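## Task

Carry plate B38 from D2 to the block of real-time cycler Q1 and plate R33 from D3 to waiting nest W1. In both cases well A1 must sit at the corner labelled A1, and the plate must lie flat and fully inside the locators. Close Q1's lid over B38 by pressing the LID key. Q1 is loose, so it has to finish at its original spot with its original heading. The tube cooling block on D1 and everything else in the row must stay exactly as they are, with each tube still in its bore. Press START on Q1 so that a run is active at the end. An active run scores worse than no run at all if anything you were required to change is still wrong. Anything held in place only by the gripper at the end does not count. Finish by releasing and moving the gripper away; resting against START or Q1's housing is acceptable.

## Robot and tools

ROBOT AND FRAME
One arm with a two-finger parallel gripper. All poses use the scene frame: origin on the table surface right below the arm base, +z up, +x forward, +y to the left when facing along +x. The base may be slightly tilted. Gripper axes: fingers point along its +z, and close and open along its y. end_effector_position is the spot between the pads when closed; closed fingertips extend about 33 mm past it, fully open ones about 9 mm. Closing pushes the tips about 24 mm farther out, so keep that clearance above surfaces. Joint ranges (rad): waist -3.491..3.491, shoulder -3.140..3.140, elbow -1.187..4.328, forearm roll -3.316..3.316, wrist pitch -3.140..3.140, wrist roll -3.927..3.927.

STATIONS
D1 to D4 go left to right as seen from the base. RG is a nest for putting a plate down to regrip it. On a labelled plate or station, well A1 lies at the labelled short end, in the corner farther from the labelled long side. Q1's upper front keys, left to right facing it: START, LID, STOP, CLEAR. LID toggles the lid; LID and START are ignored while the lid is moving. A blocked lid stops, the lamp goes red, and only CLEAR (which frees and opens it) restores LID and START. Blue lamp means a run is active. Loose items may get a short push now and then.

THE ROW OF 10 NUMBERS
Every motion command uses a row: x, y, z, qw, qx, qy, qz, position, force_limit, speed. x, y, z are an absolute target for the gripper point in metres, scene frame; qw..qz are an absolute orientation quaternion, w first. Send the wanted quaternion each time rather than copying a drifted reported one. position, force_limit and speed each lie in [-1, 1]. position: +1 fully open (140 mm), about -0.8 pads touch, -1 closes until blocked. force_limit on parts up to 40 mm wide: about 14 N at -1, 60 N at 0, 107 N at +1. speed of the gap: about 30 mm/s at -1, 140 at 0, 250 at +1.

TOOLS
execute_actions(actions): a list of actions run in sequence. Each action is a list of up to 15 rows; each row lasts one 1/30 s step, and if fewer than 15 are given the last one repeats to fill 15 steps (0.5 s). An empty list just reports state and images. An action is rejected if its target lies over 0.6 m from the gripper's current position along any gripper axis; if the first action fails this or any action is malformed, nothing runs. Per step the commanded pose is clipped to within 70 mm and 16 degrees of the measured pose, so long moves need several actions; position takes priority over orientation.
move(target, speed, stop_force, blocking): straight-line path to one row target. speed in m/s, 0.002 to 0.5 (default 0.25); turning limited to twice that in rad/s. Path lasts 0.5 to 10 s and is cut at 10 s. It does not avoid obstacles, may lag, stray or overshoot speed near a straight arm. stop_force, optional, 20 to 80 N: the path halts when the estimated push against the motion rises by that amount for 2 steps, then backs up 2 steps and holds. Use it only with slow speeds and no rotation; omit it when moving away from something you press on. Not allowed before 0.2 s of scene time, nor with blocking=false. blocking=false returns after 0.5 s; then only wait or stop are accepted until a result shows the move ended.
wait(seconds): 0 to 10; the arm keeps its last command.
stop(): brakes a running move; fingers keep moving.
zoom_image(camera, region): camera is cam_head_left, cam_head_right or cam_wrist (each 504x504); region [x0, y0, x1, y1] in pixels from the top-left, at most 504 by 504.
finished_scene(scene): ends the given scene number; irreversible, goal must already hold.

READING RESULTS
State gives end_effector_position and end_effector_quat_wxyz (reported hand position is less accurate at long reach). object_status: 0 moving, 1 blocked while opening, 2 blocked while closing (a grip), 3 reached the command or pads met. position_measured is in counts, 3 open to 230 closed, not linear. To squeeze harder while status is 2, raise force_limit and change position slightly (e.g. -1 to -0.98). Hand target is the pose the controller is now chasing. Step readings list positions, HELD marking steps held back. Flange force is an approximate external force including held weight; no reading near singular poses. The move: line gives the ending (done, off_target, moving, held, fault, contact) and limits (paced = clipped, held = some steps blocked) plus distance to target. pose unreachable means the clearance check altered the command; the mount under the base counts as arm. MOTOR HOT warns before an OVER-TEMPERATURE FAULT brake.

AVOID
A joint torque over its limit (145 N m for waist, shoulder, elbow; 36.4 for the wrist joints, held weight included) or any outside force of 150 N causes a 10 s stop that drops the rest of the call. The arm is stiff, so aim only slightly past a contact, or use slow moves with stop_force. Do not drop, slam or hard-push items, shift Q1, disturb tubes, or let anything leave the table. Long holds of loads heat motors.

Each tool is called in YAML: its name, and indented under it one key for each argument.

## Session

I'll start by looking at the current state of the scene.

execute_actions:
  actions: []

Scene clock: 0.00 s.
end_effector_position=(+0.4482, -0.2383, +0.3402) position_measured=3 object_status=3 end_effector_quat_wxyz=(-0.024, +0.759, -0.647, -0.061)
Joint positions: [-0.729  0.02  -0.104 -0.761 -1.412  1.227]
Joint velocities: [-0.    -0.     0.    -0.002 -0.001  0.   ]
Flange force (N, the push that the arm receives, along the gripper's own x y z axes): no reading
Hand target: +0.448, -0.238, +0.340; -0.024, +0.759, -0.647, -0.061

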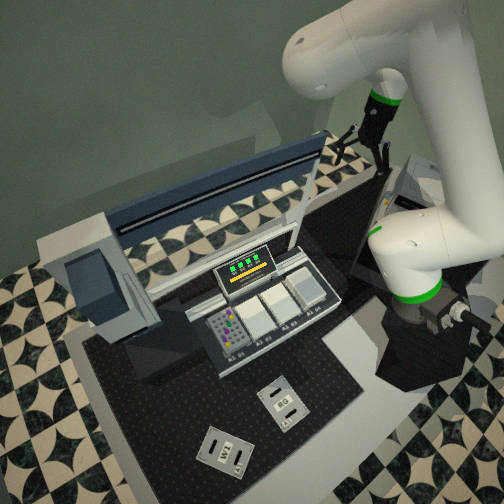

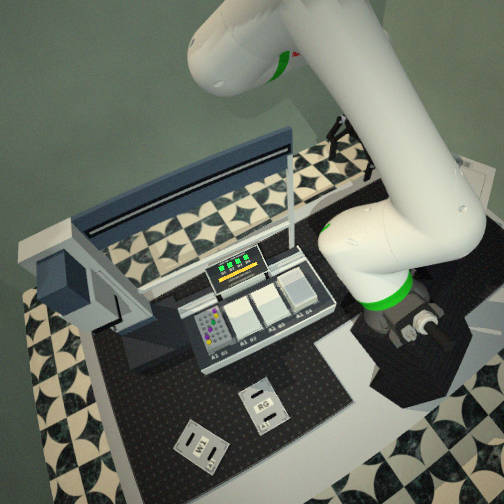

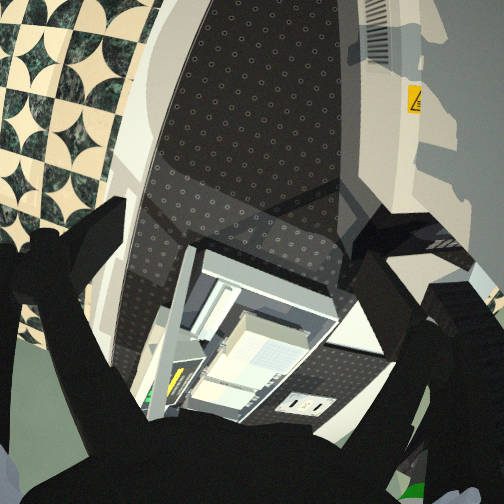

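zoom_image:
  camera: "cam_head_left"
  region: [170, 230, 370, 400]

zoom_image:
  camera: "cam_head_left"
  region: [180, 360, 330, 490]

zoom_image:
  camera: "cam_head_left"
  region: [330, 130, 504, 300]

zoom_image:
  camera: "cam_wrist"
  region: [0, 0, 504, 504]

Region (170, 230, 370, 400) of cam_head_left's 504x504 image, scaled by 2.520, with more detail than that image has; it fills the top 428 rows of this view, and the rest is white.

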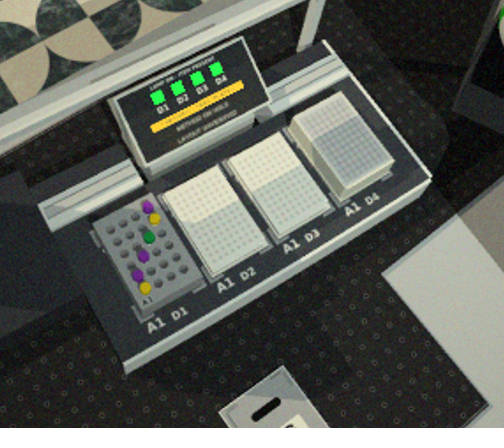

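Region (180, 360, 330, 490) of cam_head_left's 504x504 image, scaled by 3.360, with more detail than that image has; it fills the top 437 rows of this view, and the rest is white.

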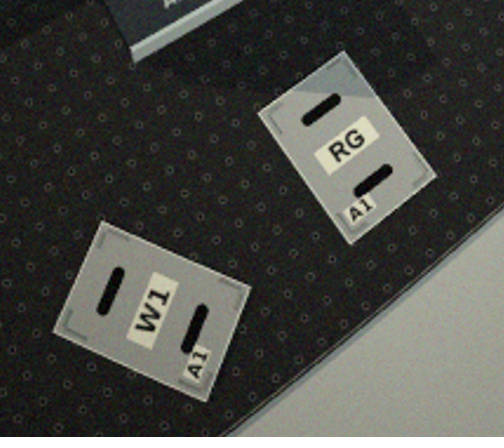

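Region (330, 130, 504, 300) of cam_head_left's 504x504 image, scaled by 2.897, with more detail than that image has; it fills the top 492 rows of this view, and the rest is white.

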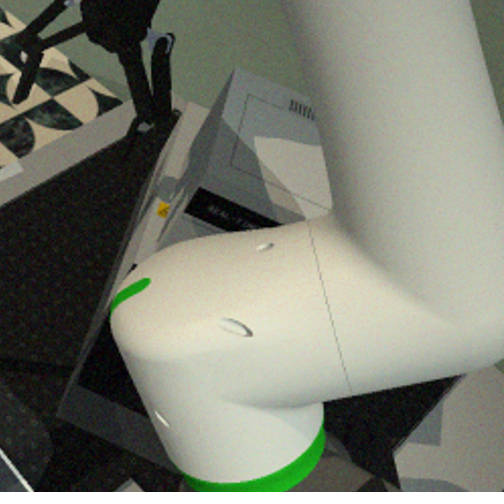

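Region (0, 0, 504, 504) of cam_wrist's 504x504 image, scaled by 1.000.

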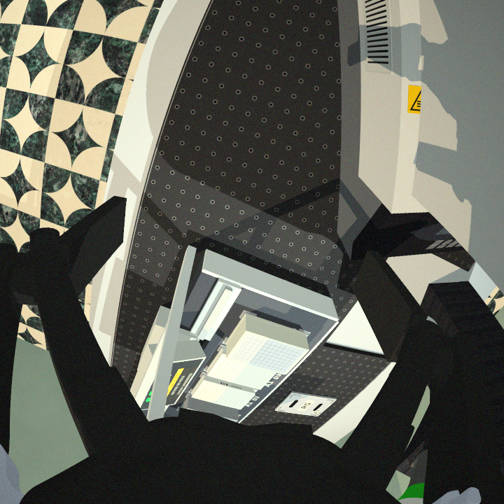

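move:
  target: [0.40, -0.22, 0.52, 0, 0.7071, -0.7071, 0, 1, 0, 0]
  speed: 0.3

Scene clock: 26.70 s.
end_effector_position=(+0.3995, -0.2197, +0.5199) position_measured=3 object_status=3 end_effector_quat_wxyz=(+0.001, +0.708, -0.707, -0.000)
Joint positions: [-1.112 -0.189 -0.057 -0.767 -1.729  1.17 ]
Joint velocities: [-0.     0.003 -0.     0.001 -0.001  0.001]
Flange force (N, the push that the arm receives, along the gripper's own x y z axes): [8.0 -2.3 -6.7]
Hand target: +0.399, -0.220, +0.520; +0.001, +0.708, -0.707, -0.000
Off the commanded pose: 0.001 m, 0 deg.
move: done

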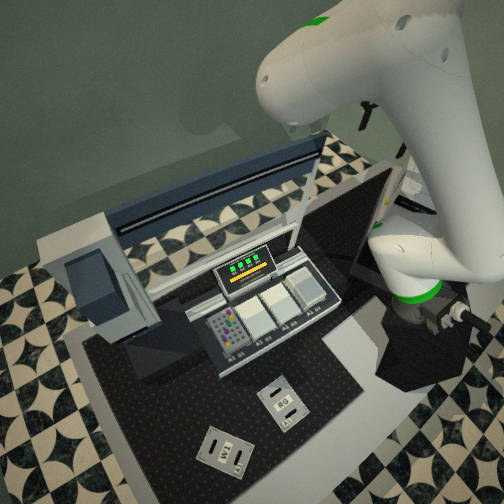

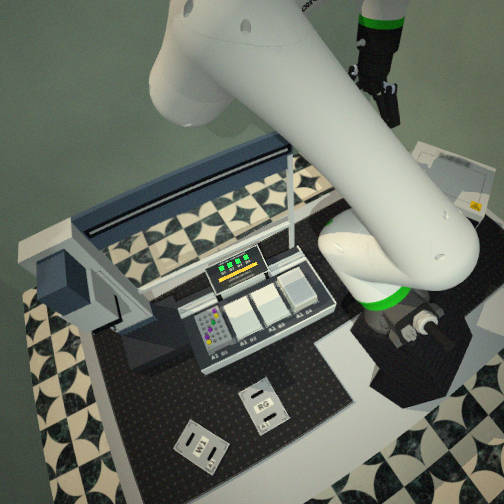

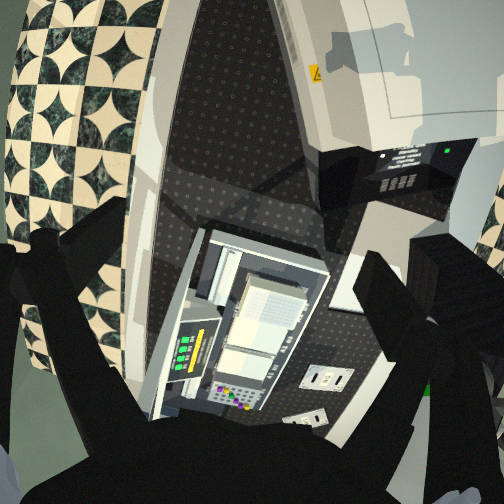

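zoom_image:
  camera: "cam_wrist"
  region: [290, 0, 504, 240]

zoom_image:
  camera: "cam_head_right"
  region: [380, 120, 504, 260]

zoom_image:
  camera: "cam_wrist"
  region: [140, 220, 360, 440]

Region (290, 0, 504, 240) of cam_wrist's 504x504 image, scaled by 2.100, with more detail than that image has; it fills the left 449 columns of this view, and the rest is white.

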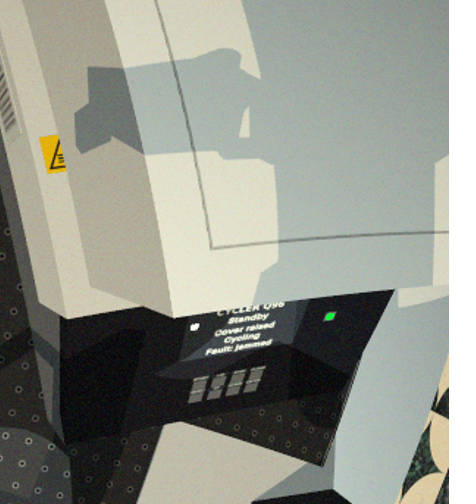

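Region (380, 120, 504, 260) of cam_head_right's 504x504 image, scaled by 3.600, with more detail than that image has; it fills the left 446 columns of this view, and the rest is white.

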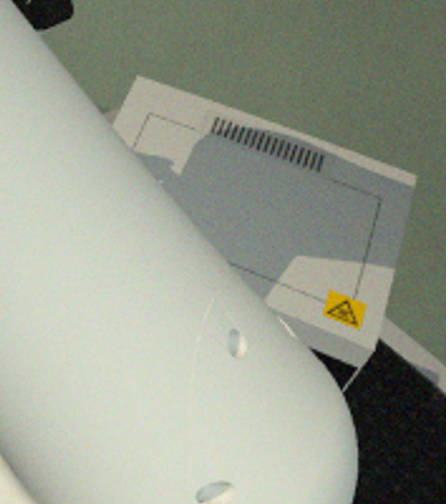

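Region (140, 220, 360, 440) of cam_wrist's 504x504 image, scaled by 2.291, with more detail than that image has.

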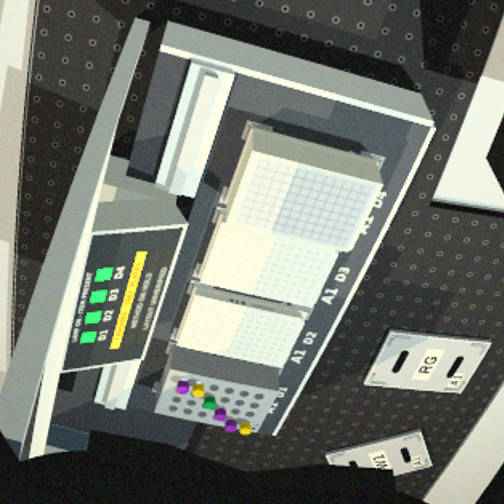

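zoom_image:
  camera: "cam_wrist"
  region: [160, 0, 328, 168]

Region (160, 0, 328, 168) of cam_wrist's 504x504 image, scaled by 3.000, with more detail than that image has.

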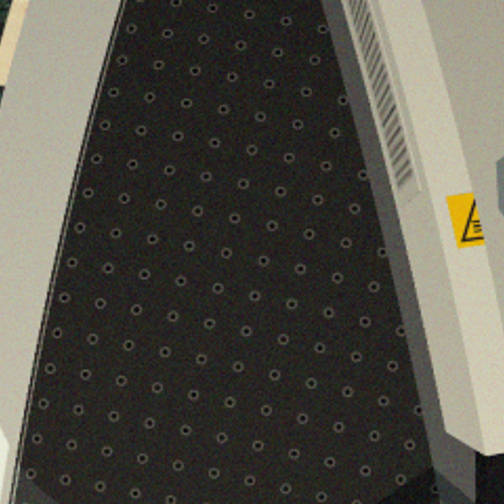

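move:
  target: [0.36, -0.12, 0.32, 0, 0.7071, -0.7071, 0, 1, 0, 0]
  speed: 0.3

Scene clock: 147.97 s.
end_effector_position=(+0.3606, -0.1201, +0.3199) position_measured=3 object_status=3 end_effector_quat_wxyz=(-0.001, +0.706, -0.708, +0.000)
Joint positions: [-0.573 -0.485 -0.605 -0.741 -1.178  0.943]
Joint velocities: [ 0.003 -0.001 -0.002  0.     0.001 -0.004]
Flange force (N, the push that the arm receives, along the gripper's own x y z axes): [7.5 0.5 -2.9]
Hand target: +0.361, -0.120, +0.320; -0.001, +0.706, -0.708, +0.000
Off the commanded pose: 0.001 m, 0 deg.
move: done

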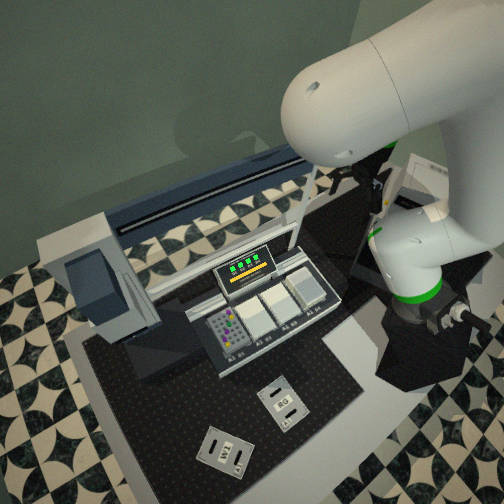

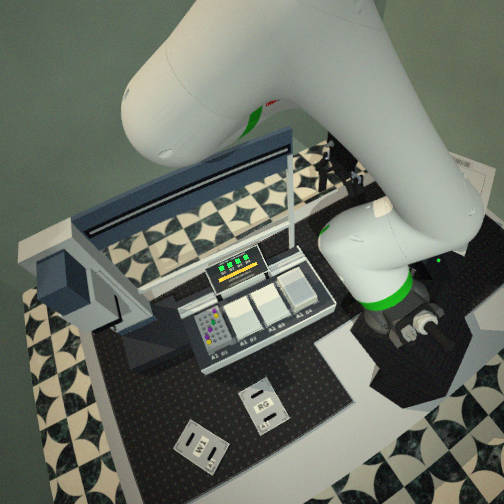

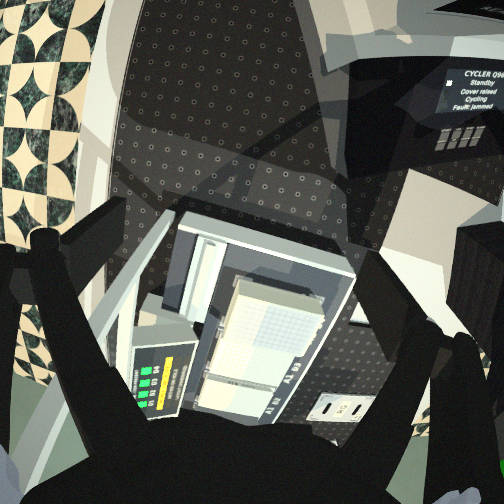

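zoom_image:
  camera: "cam_wrist"
  region: [110, 0, 362, 252]

zoom_image:
  camera: "cam_wrist"
  region: [320, 20, 504, 220]

Region (110, 0, 362, 252) of cam_wrist's 504x504 image, scaled by 2.000, with more detail than that image has.

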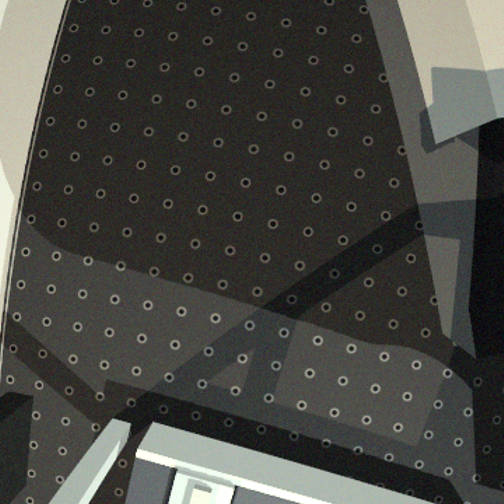

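Region (320, 20, 504, 220) of cam_wrist's 504x504 image, scaled by 2.520, with more detail than that image has; it fills the left 464 columns of this view, and the rest is white.

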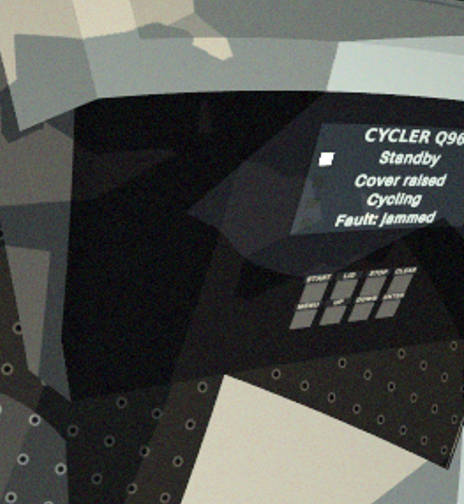

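zoom_image:
  camera: "cam_wrist"
  region: [40, 180, 166, 306]

zoom_image:
  camera: "cam_wrist"
  region: [330, 230, 456, 356]

zoom_image:
  camera: "cam_wrist"
  region: [130, 200, 382, 452]

Region (40, 180, 166, 306) of cam_wrist's 504x504 image, scaled by 4.000, with more detail than that image has.

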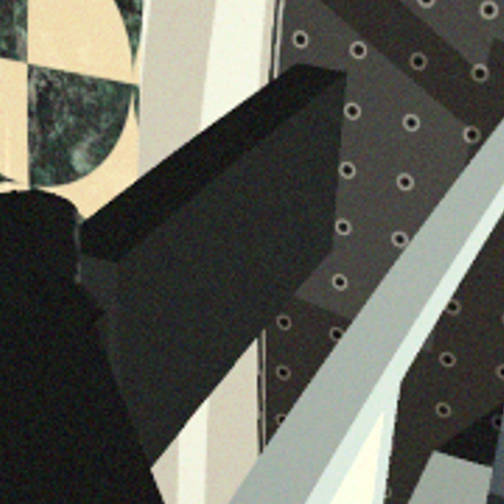

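Region (330, 230, 456, 356) of cam_wrist's 504x504 image, scaled by 4.000, with more detail than that image has.

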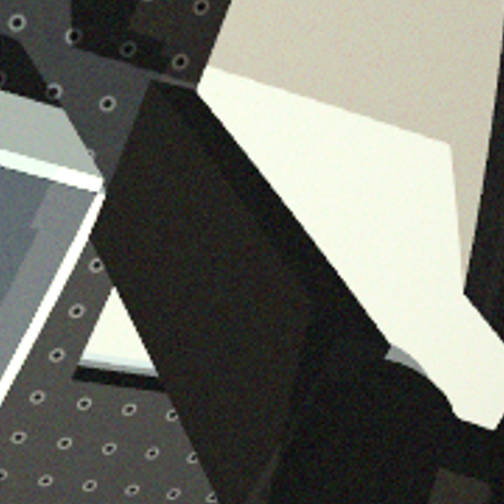

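Region (130, 200, 382, 452) of cam_wrist's 504x504 image, scaled by 2.000, with more detail than that image has.

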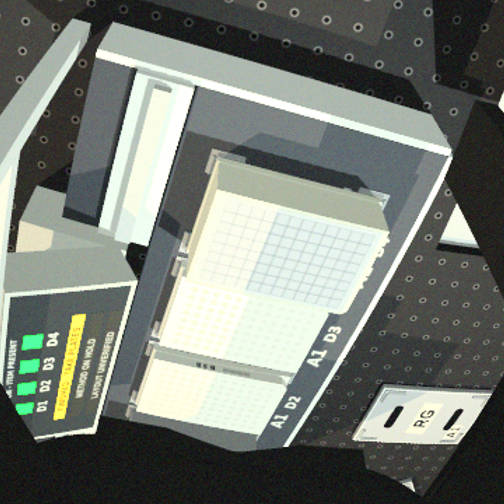

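zoom_image:
  camera: "cam_head_left"
  region: [225, 280, 325, 360]

zoom_image:
  camera: "cam_head_right"
  region: [210, 270, 320, 360]

Region (225, 280, 325, 360) of cam_head_left's 504x504 image, scaled by 5.040, with more detail than that image has; it fills the top 403 rows of this view, and the rest is white.

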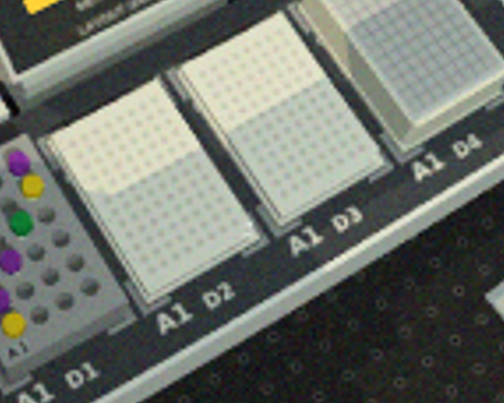

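Region (210, 270, 320, 360) of cam_head_right's 504x504 image, scaled by 4.582, with more detail than that image has; it fills the top 412 rows of this view, and the rest is white.

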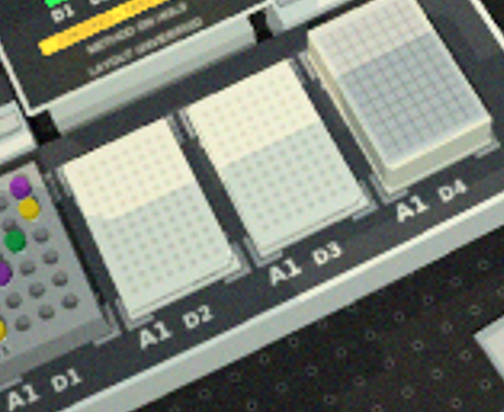

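zoom_image:
  camera: "cam_wrist"
  region: [420, 100, 504, 184]

Region (420, 100, 504, 184) of cam_wrist's 504x504 image, scaled by 6.000, with more detail than that image has.

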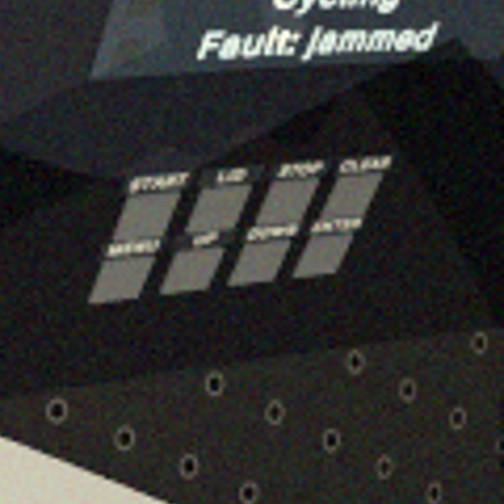

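move:
  target: [0.16, -0.17, 0.30, 0, 0.6756, 0.7373, 0, -1, 0, 1]
  speed: 0.5

Scene clock: 271.50 s.
end_effector_position=(+0.1588, -0.1717, +0.2997) position_measured=233 object_status=3 end_effector_quat_wxyz=(-0.000, +0.676, +0.737, -0.003)
Joint positions: [-1.169 -0.121 -0.778 -0.816 -1.196 -1.288]
Joint velocities: [ 0.002  0.002 -0.    -0.001 -0.    -0.   ]
Flange force (N, the push that the arm receives, along the gripper's own x y z axes): [-2.7 -3.7 -3.3]
Hand target: +0.159, -0.172, +0.300; -0.000, +0.675, +0.737, -0.003
Off the commanded pose: 0.002 m, 0 deg.
move: done

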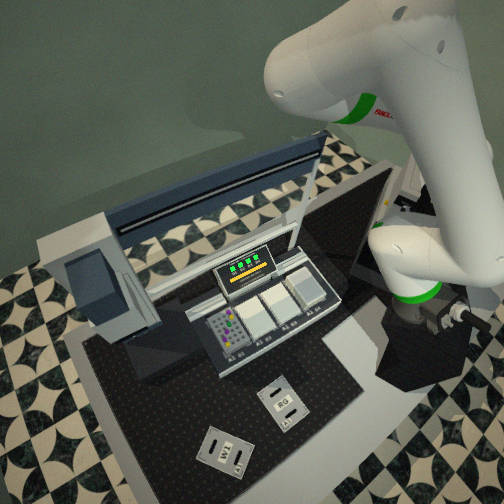

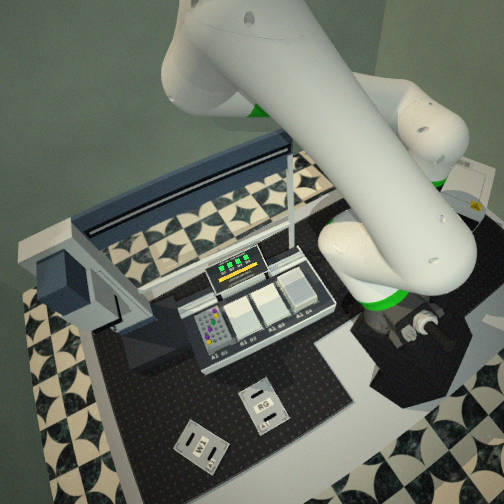

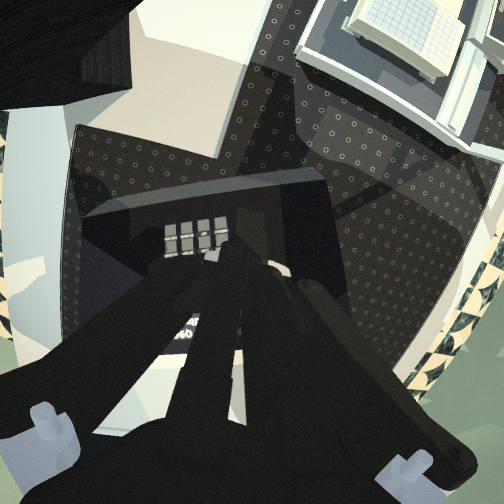

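zoom_image:
  camera: "cam_wrist"
  region: [150, 190, 276, 316]

zoom_image:
  camera: "cam_wrist"
  region: [50, 90, 370, 410]

Region (150, 190, 276, 316) of cam_wrist's 504x504 image, scaled by 4.000, with more detail than that image has.

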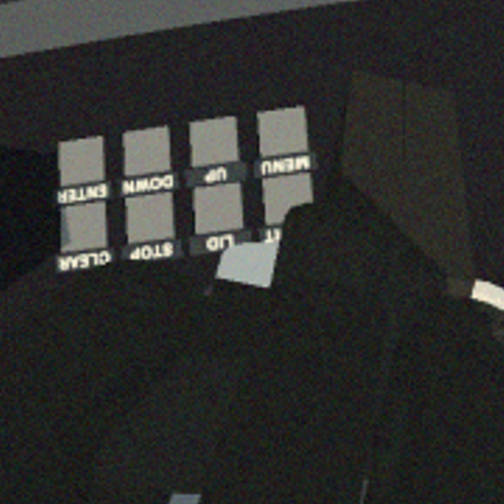

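Region (50, 90, 370, 410) of cam_wrist's 504x504 image, scaled by 1.575, with more detail than that image has.

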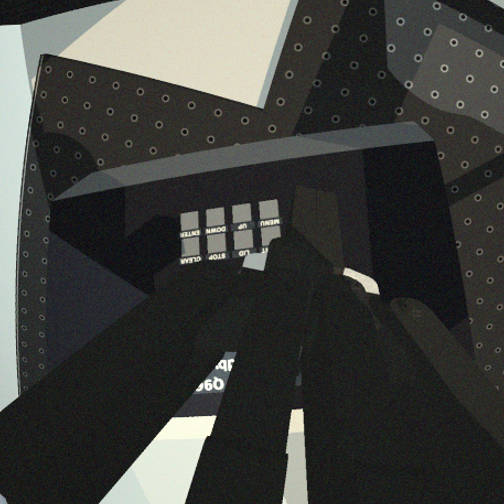

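move:
  target: [0.165, -0.195, 0.20, 0, 0.6756, 0.7373, 0, -1, 0, 1]
  speed: 0.25

Scene clock: 323.53 s.
end_effector_position=(+0.1651, -0.1952, +0.1999) position_measured=233 object_status=3 end_effector_quat_wxyz=(-0.000, +0.676, +0.737, +0.000)
Joint positions: [-0.98   0.17  -0.754 -1.029 -0.934 -1.137]
Joint velocities: [-0.    -0.001 -0.    -0.001  0.001  0.001]
Flange force (N, the push that the arm receives, along the gripper's own x y z axes): [-5.5 -6.2 -3.0]
Hand target: +0.165, -0.195, +0.200; -0.000, +0.676, +0.737, +0.000
Off the commanded pose: 0.000 m, 0 deg.
move: done

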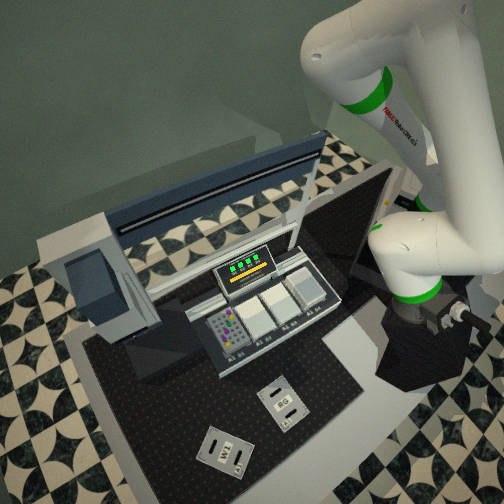

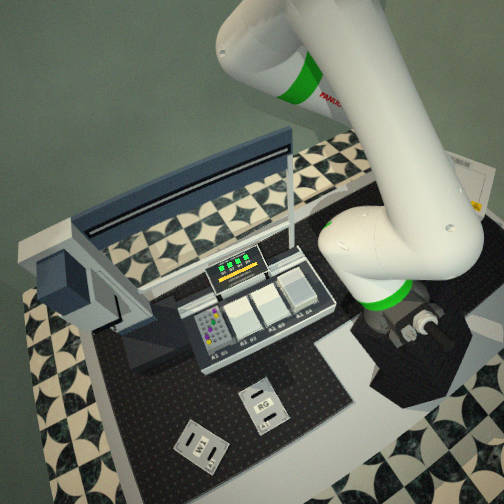

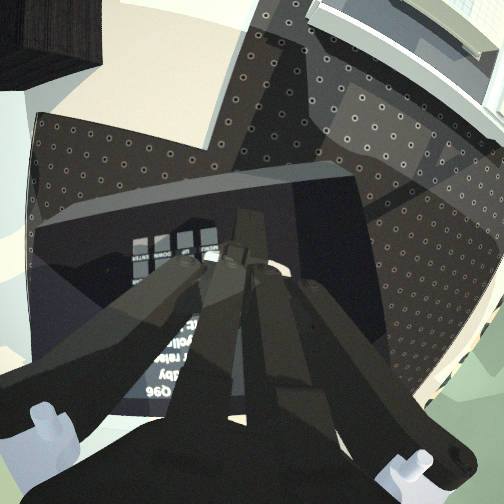

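zoom_image:
  camera: "cam_wrist"
  region: [120, 190, 276, 346]

Region (120, 190, 276, 346) of cam_wrist's 504x504 image, scaled by 3.231, with more detail than that image has.

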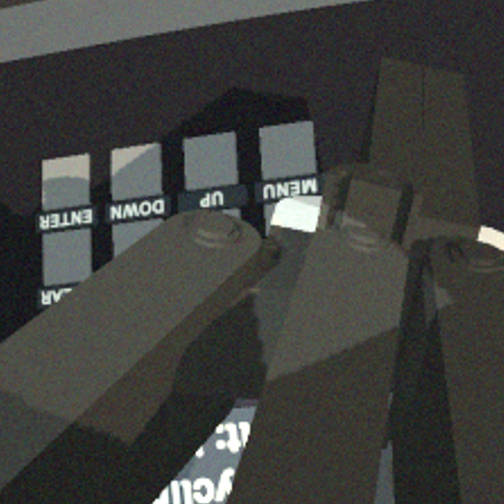

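move:
  target: [0.127, -0.2271, 0.1831, 0, 0.6756, 0.7373, 0, -1, 0, 1]
  speed: 0.15

zoom_image:
  camera: "cam_wrist"
  region: [150, 150, 318, 318]

Scene clock: 374.63 s.
end_effector_position=(+0.1266, -0.2275, +0.1832) position_measured=233 object_status=3 end_effector_quat_wxyz=(-0.000, +0.676, +0.737, -0.001)
Joint positions: [-1.082  0.383 -0.682 -1.057 -0.909 -0.948]
Joint velocities: [-0.002  0.001  0.    -0.     0.001  0.   ]
Flange force (N, the push that the arm receives, along the gripper's own x y z axes): [2.1 -1.4 -1.8]
Hand target: +0.127, -0.227, +0.183; -0.000, +0.676, +0.737, -0.000
Off the commanded pose: 0.001 m, 0 deg.
move: done

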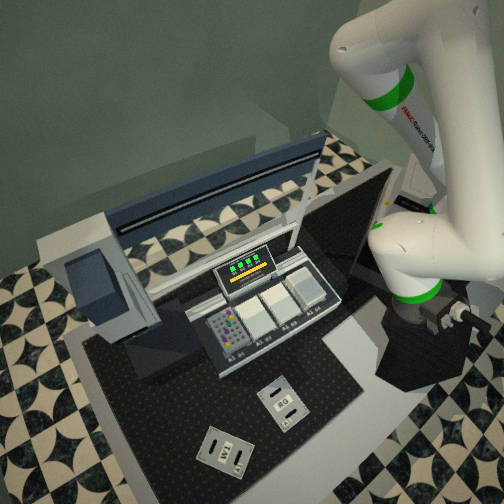

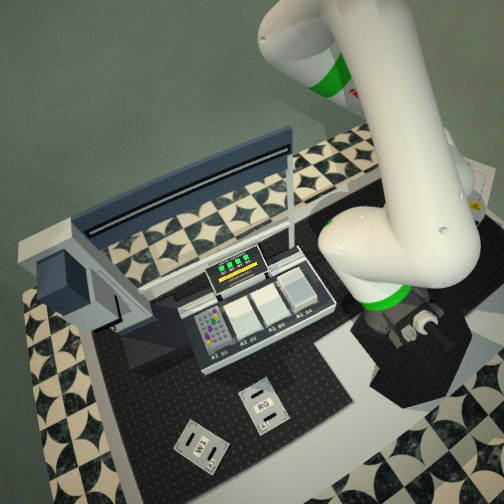

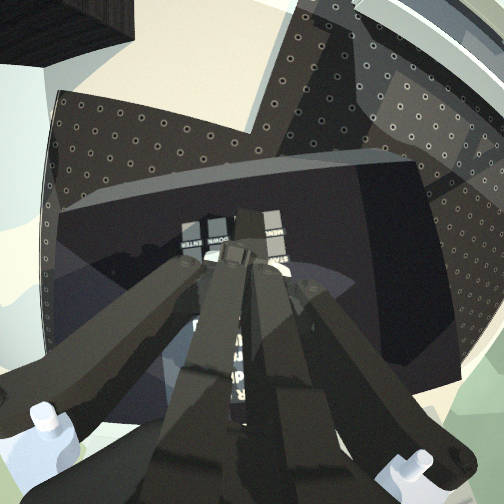

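Region (150, 150, 318, 318) of cam_wrist's 504x504 image, scaled by 3.000, with more detail than that image has.

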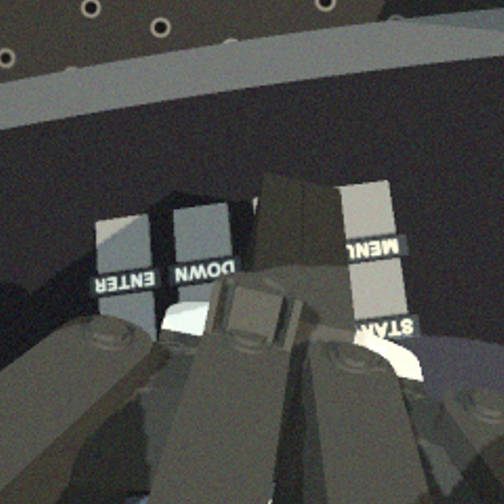

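move:
  target: [0.1232, -0.235, 0.165, 0, 0.6756, 0.7373, 0, -1, 0, 1]
  speed: 0.005
  stop_force: 20

move:
  target: [0.16, -0.15, 0.27, 0, 0.6756, 0.7373, 0, -1, 0, 1]
  speed: 0.3

Scene clock: 409.00 s.
end_effector_position=(+0.1244, -0.2326, +0.1712) position_measured=233 object_status=3 end_effector_quat_wxyz=(-0.000, +0.676, +0.737, -0.000)
Joint positions: [-1.073  0.43  -0.665 -1.084 -0.892 -0.917]
Joint velocities: [-0.001 -0.004 -0.     0.002 -0.001 -0.003]
Flange force (N, the push that the arm receives, along the gripper's own x y z axes): [13.9 0.5 -22.0]
Hand target: +0.124, -0.232, +0.171; -0.000, +0.676, +0.737, -0.000
Off the commanded pose: 0.007 m, 0 deg.
move: contact

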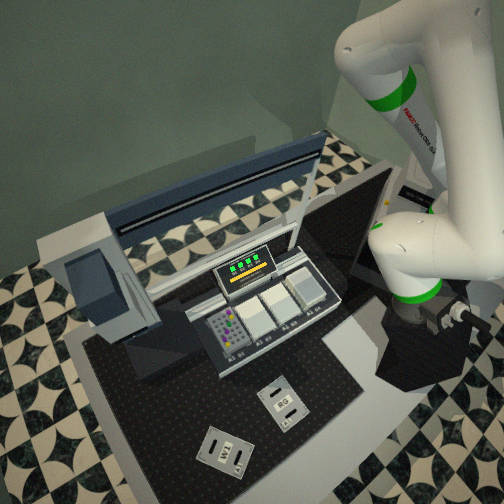

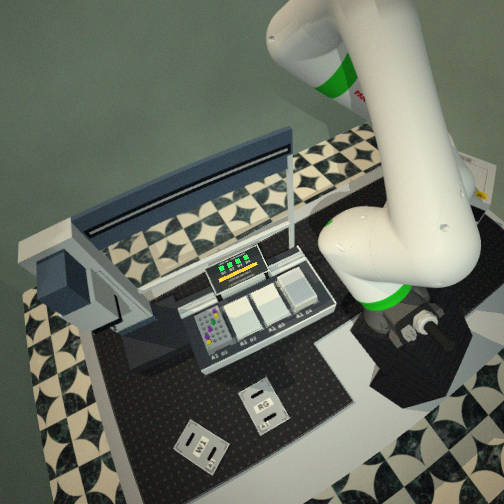

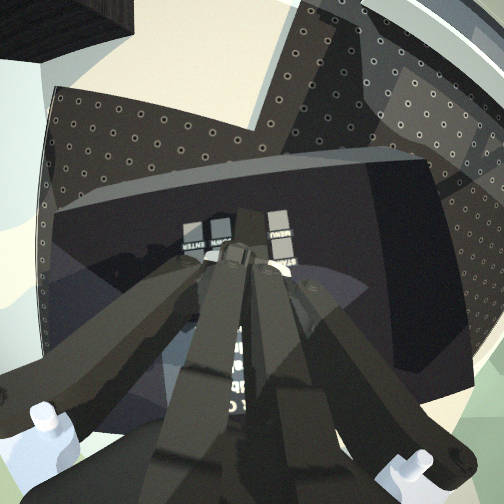

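Scene clock: 410.07 s.
end_effector_position=(+0.1604, -0.1495, +0.2699) position_measured=233 object_status=3 end_effector_quat_wxyz=(+0.001, +0.675, +0.737, +0.001)
Joint positions: [-1.085 -0.151 -0.85  -0.869 -1.124 -1.298]
Joint velocities: [ 0.002 -0.001  0.     0.001 -0.    -0.   ]
Flange force (N, the push that the arm receives, along the gripper's own x y z axes): [-0.3 -5.6 -9.7]
Hand target: +0.160, -0.149, +0.270; +0.001, +0.675, +0.737, +0.001
Off the commanded pose: 0.001 m, 0 deg.
move: done

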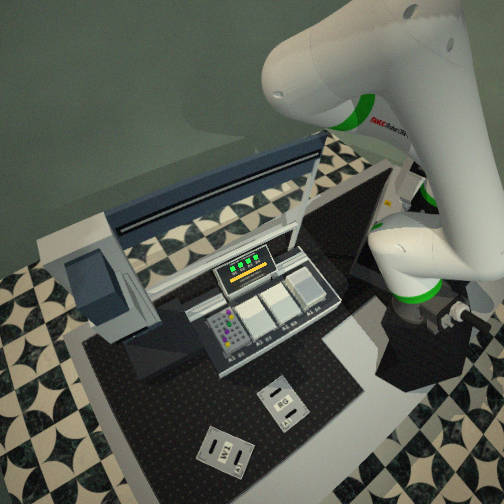

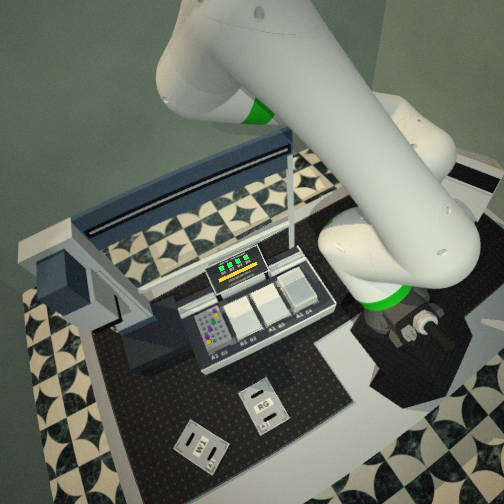

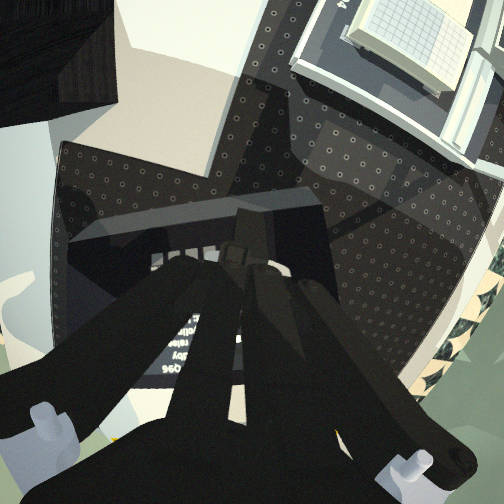

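execute_actions:
  actions: []

zoom_image:
  camera: "cam_head_right"
  region: [384, 80, 504, 260]

zoom_image:
  camera: "cam_head_left"
  region: [340, 100, 504, 264]

Scene clock: 415.57 s.
end_effector_position=(+0.1604, -0.1495, +0.2699) position_measured=233 object_status=3 end_effector_quat_wxyz=(+0.001, +0.675, +0.737, +0.001)
Joint positions: [-1.085 -0.151 -0.85  -0.869 -1.125 -1.299]
Joint velocities: [ 0.001  0.001 -0.001  0.    -0.001 -0.   ]
Flange force (N, the push that the arm receives, along the gripper's own x y z axes): [5.8 -0.2 -6.2]
Hand target: +0.160, -0.149, +0.270; +0.001, +0.675, +0.737, +0.001
Off the commanded pose: 0.001 m, 0 deg.

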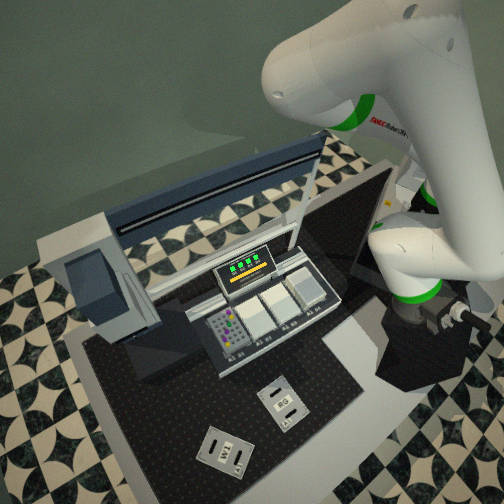

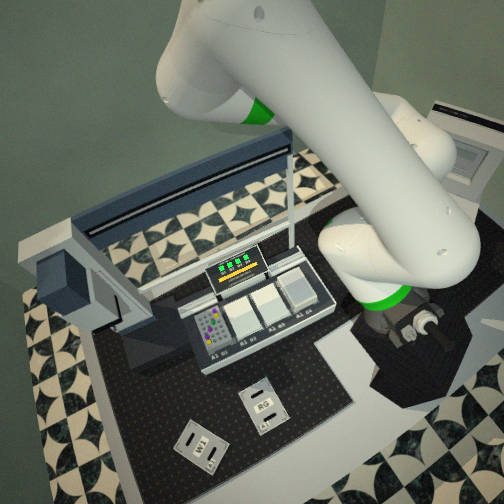

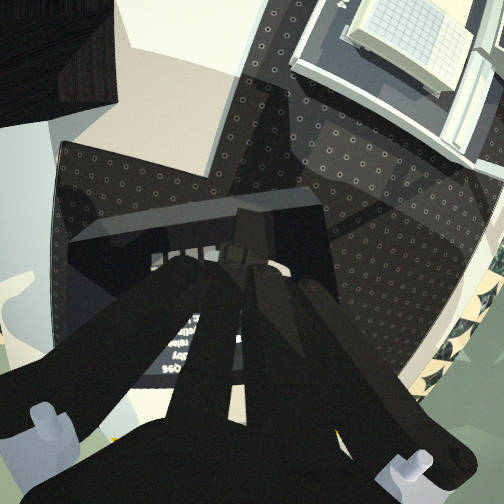

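Region (384, 80, 504, 260) of cam_head_right's 504x504 image, scaled by 2.800, with more detail than that image has.

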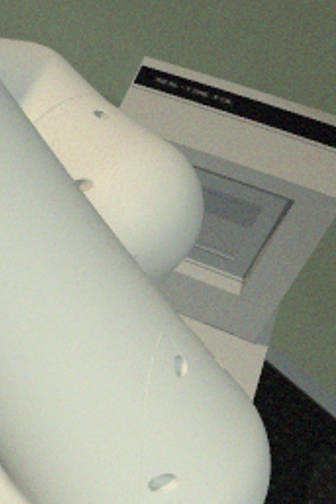

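Region (340, 100, 504, 264) of cam_head_left's 504x504 image, scaled by 3.073, with more detail than that image has.

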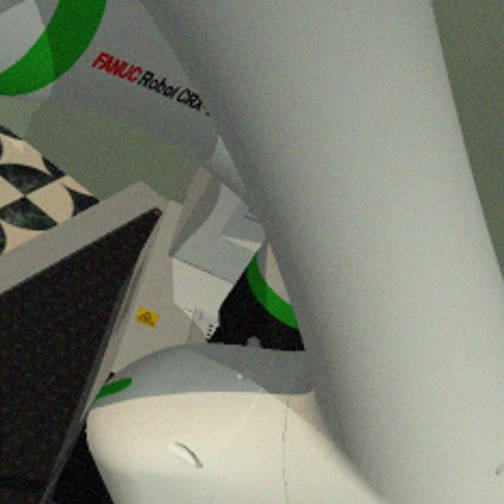

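move:
  target: [0.175, -0.35, 0.40, 0, 0.5284, 0.849, 0, 1, 0, 1]
  speed: 0.35

Scene clock: 426.63 s.
end_effector_position=(+0.1748, -0.3496, +0.4008) position_measured=3 object_status=3 end_effector_quat_wxyz=(-0.000, +0.528, +0.849, -0.000)
Joint positions: [-1.338  0.274 -0.244 -0.726 -1.397 -0.912]
Joint velocities: [-0.     0.001  0.001 -0.003 -0.001  0.001]
Flange force (N, the push that the arm receives, along the gripper's own x y z axes): [0.8 -3.3 -1.1]
Hand target: +0.175, -0.350, +0.401; -0.000, +0.528, +0.849, -0.000
Off the commanded pose: 0.001 m, 0 deg.
move: done

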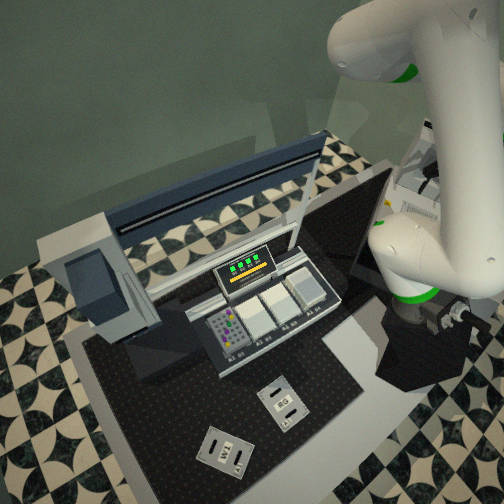

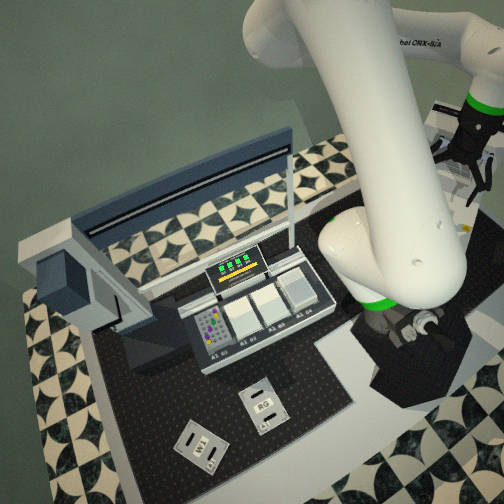

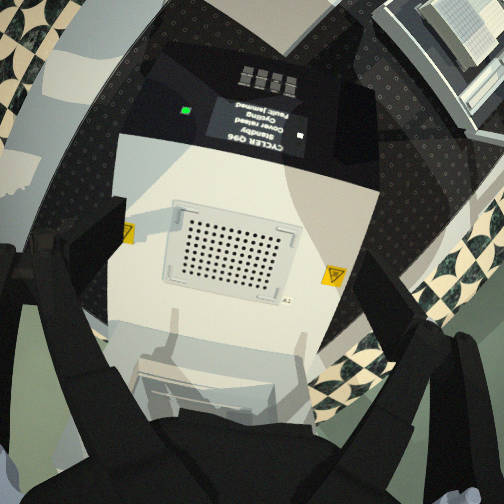

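zoom_image:
  camera: "cam_wrist"
  region: [150, 180, 318, 348]

Region (150, 180, 318, 348) of cam_wrist's 504x504 image, scaled by 3.000, with more detail than that image has.

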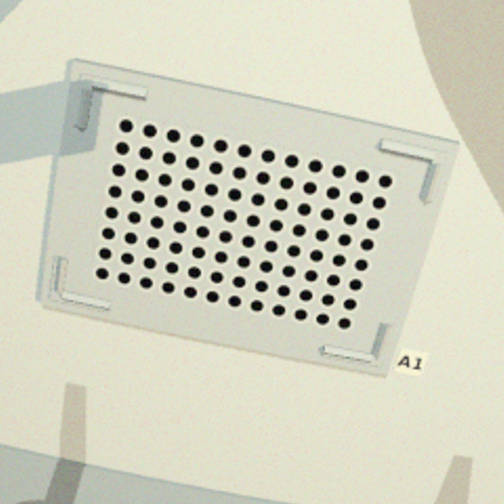

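zoom_image:
  camera: "cam_head_left"
  region: [230, 120, 370, 260]

zoom_image:
  camera: "cam_head_right"
  region: [210, 120, 350, 260]

zoom_image:
  camera: "cam_head_left"
  region: [30, 190, 230, 390]

Region (230, 120, 370, 260) of cam_head_left's 504x504 image, scaled by 3.600, with more detail than that image has.

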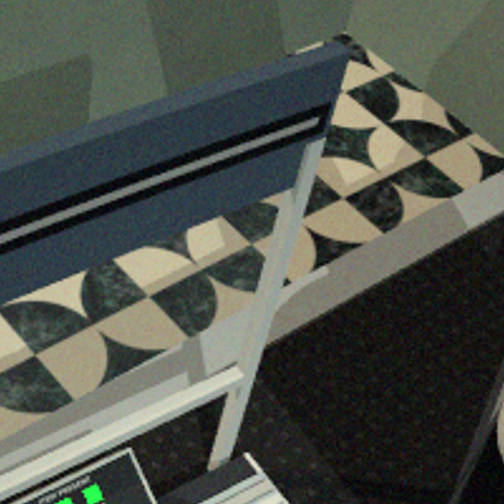

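Region (210, 120, 350, 260) of cam_head_right's 504x504 image, scaled by 3.600, with more detail than that image has.

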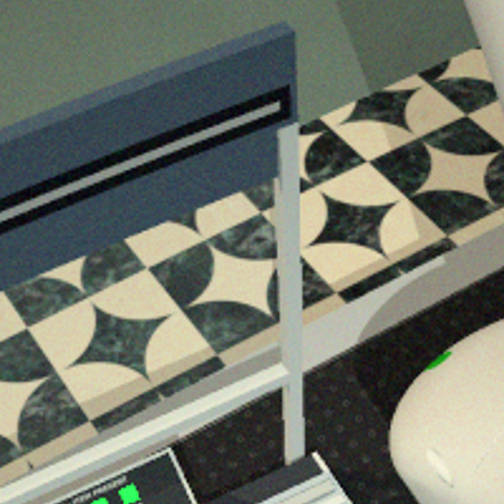

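Region (30, 190, 230, 390) of cam_head_left's 504x504 image, scaled by 2.520, with more detail than that image has.

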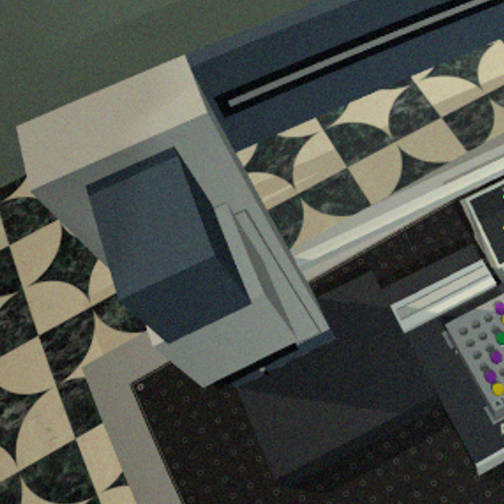

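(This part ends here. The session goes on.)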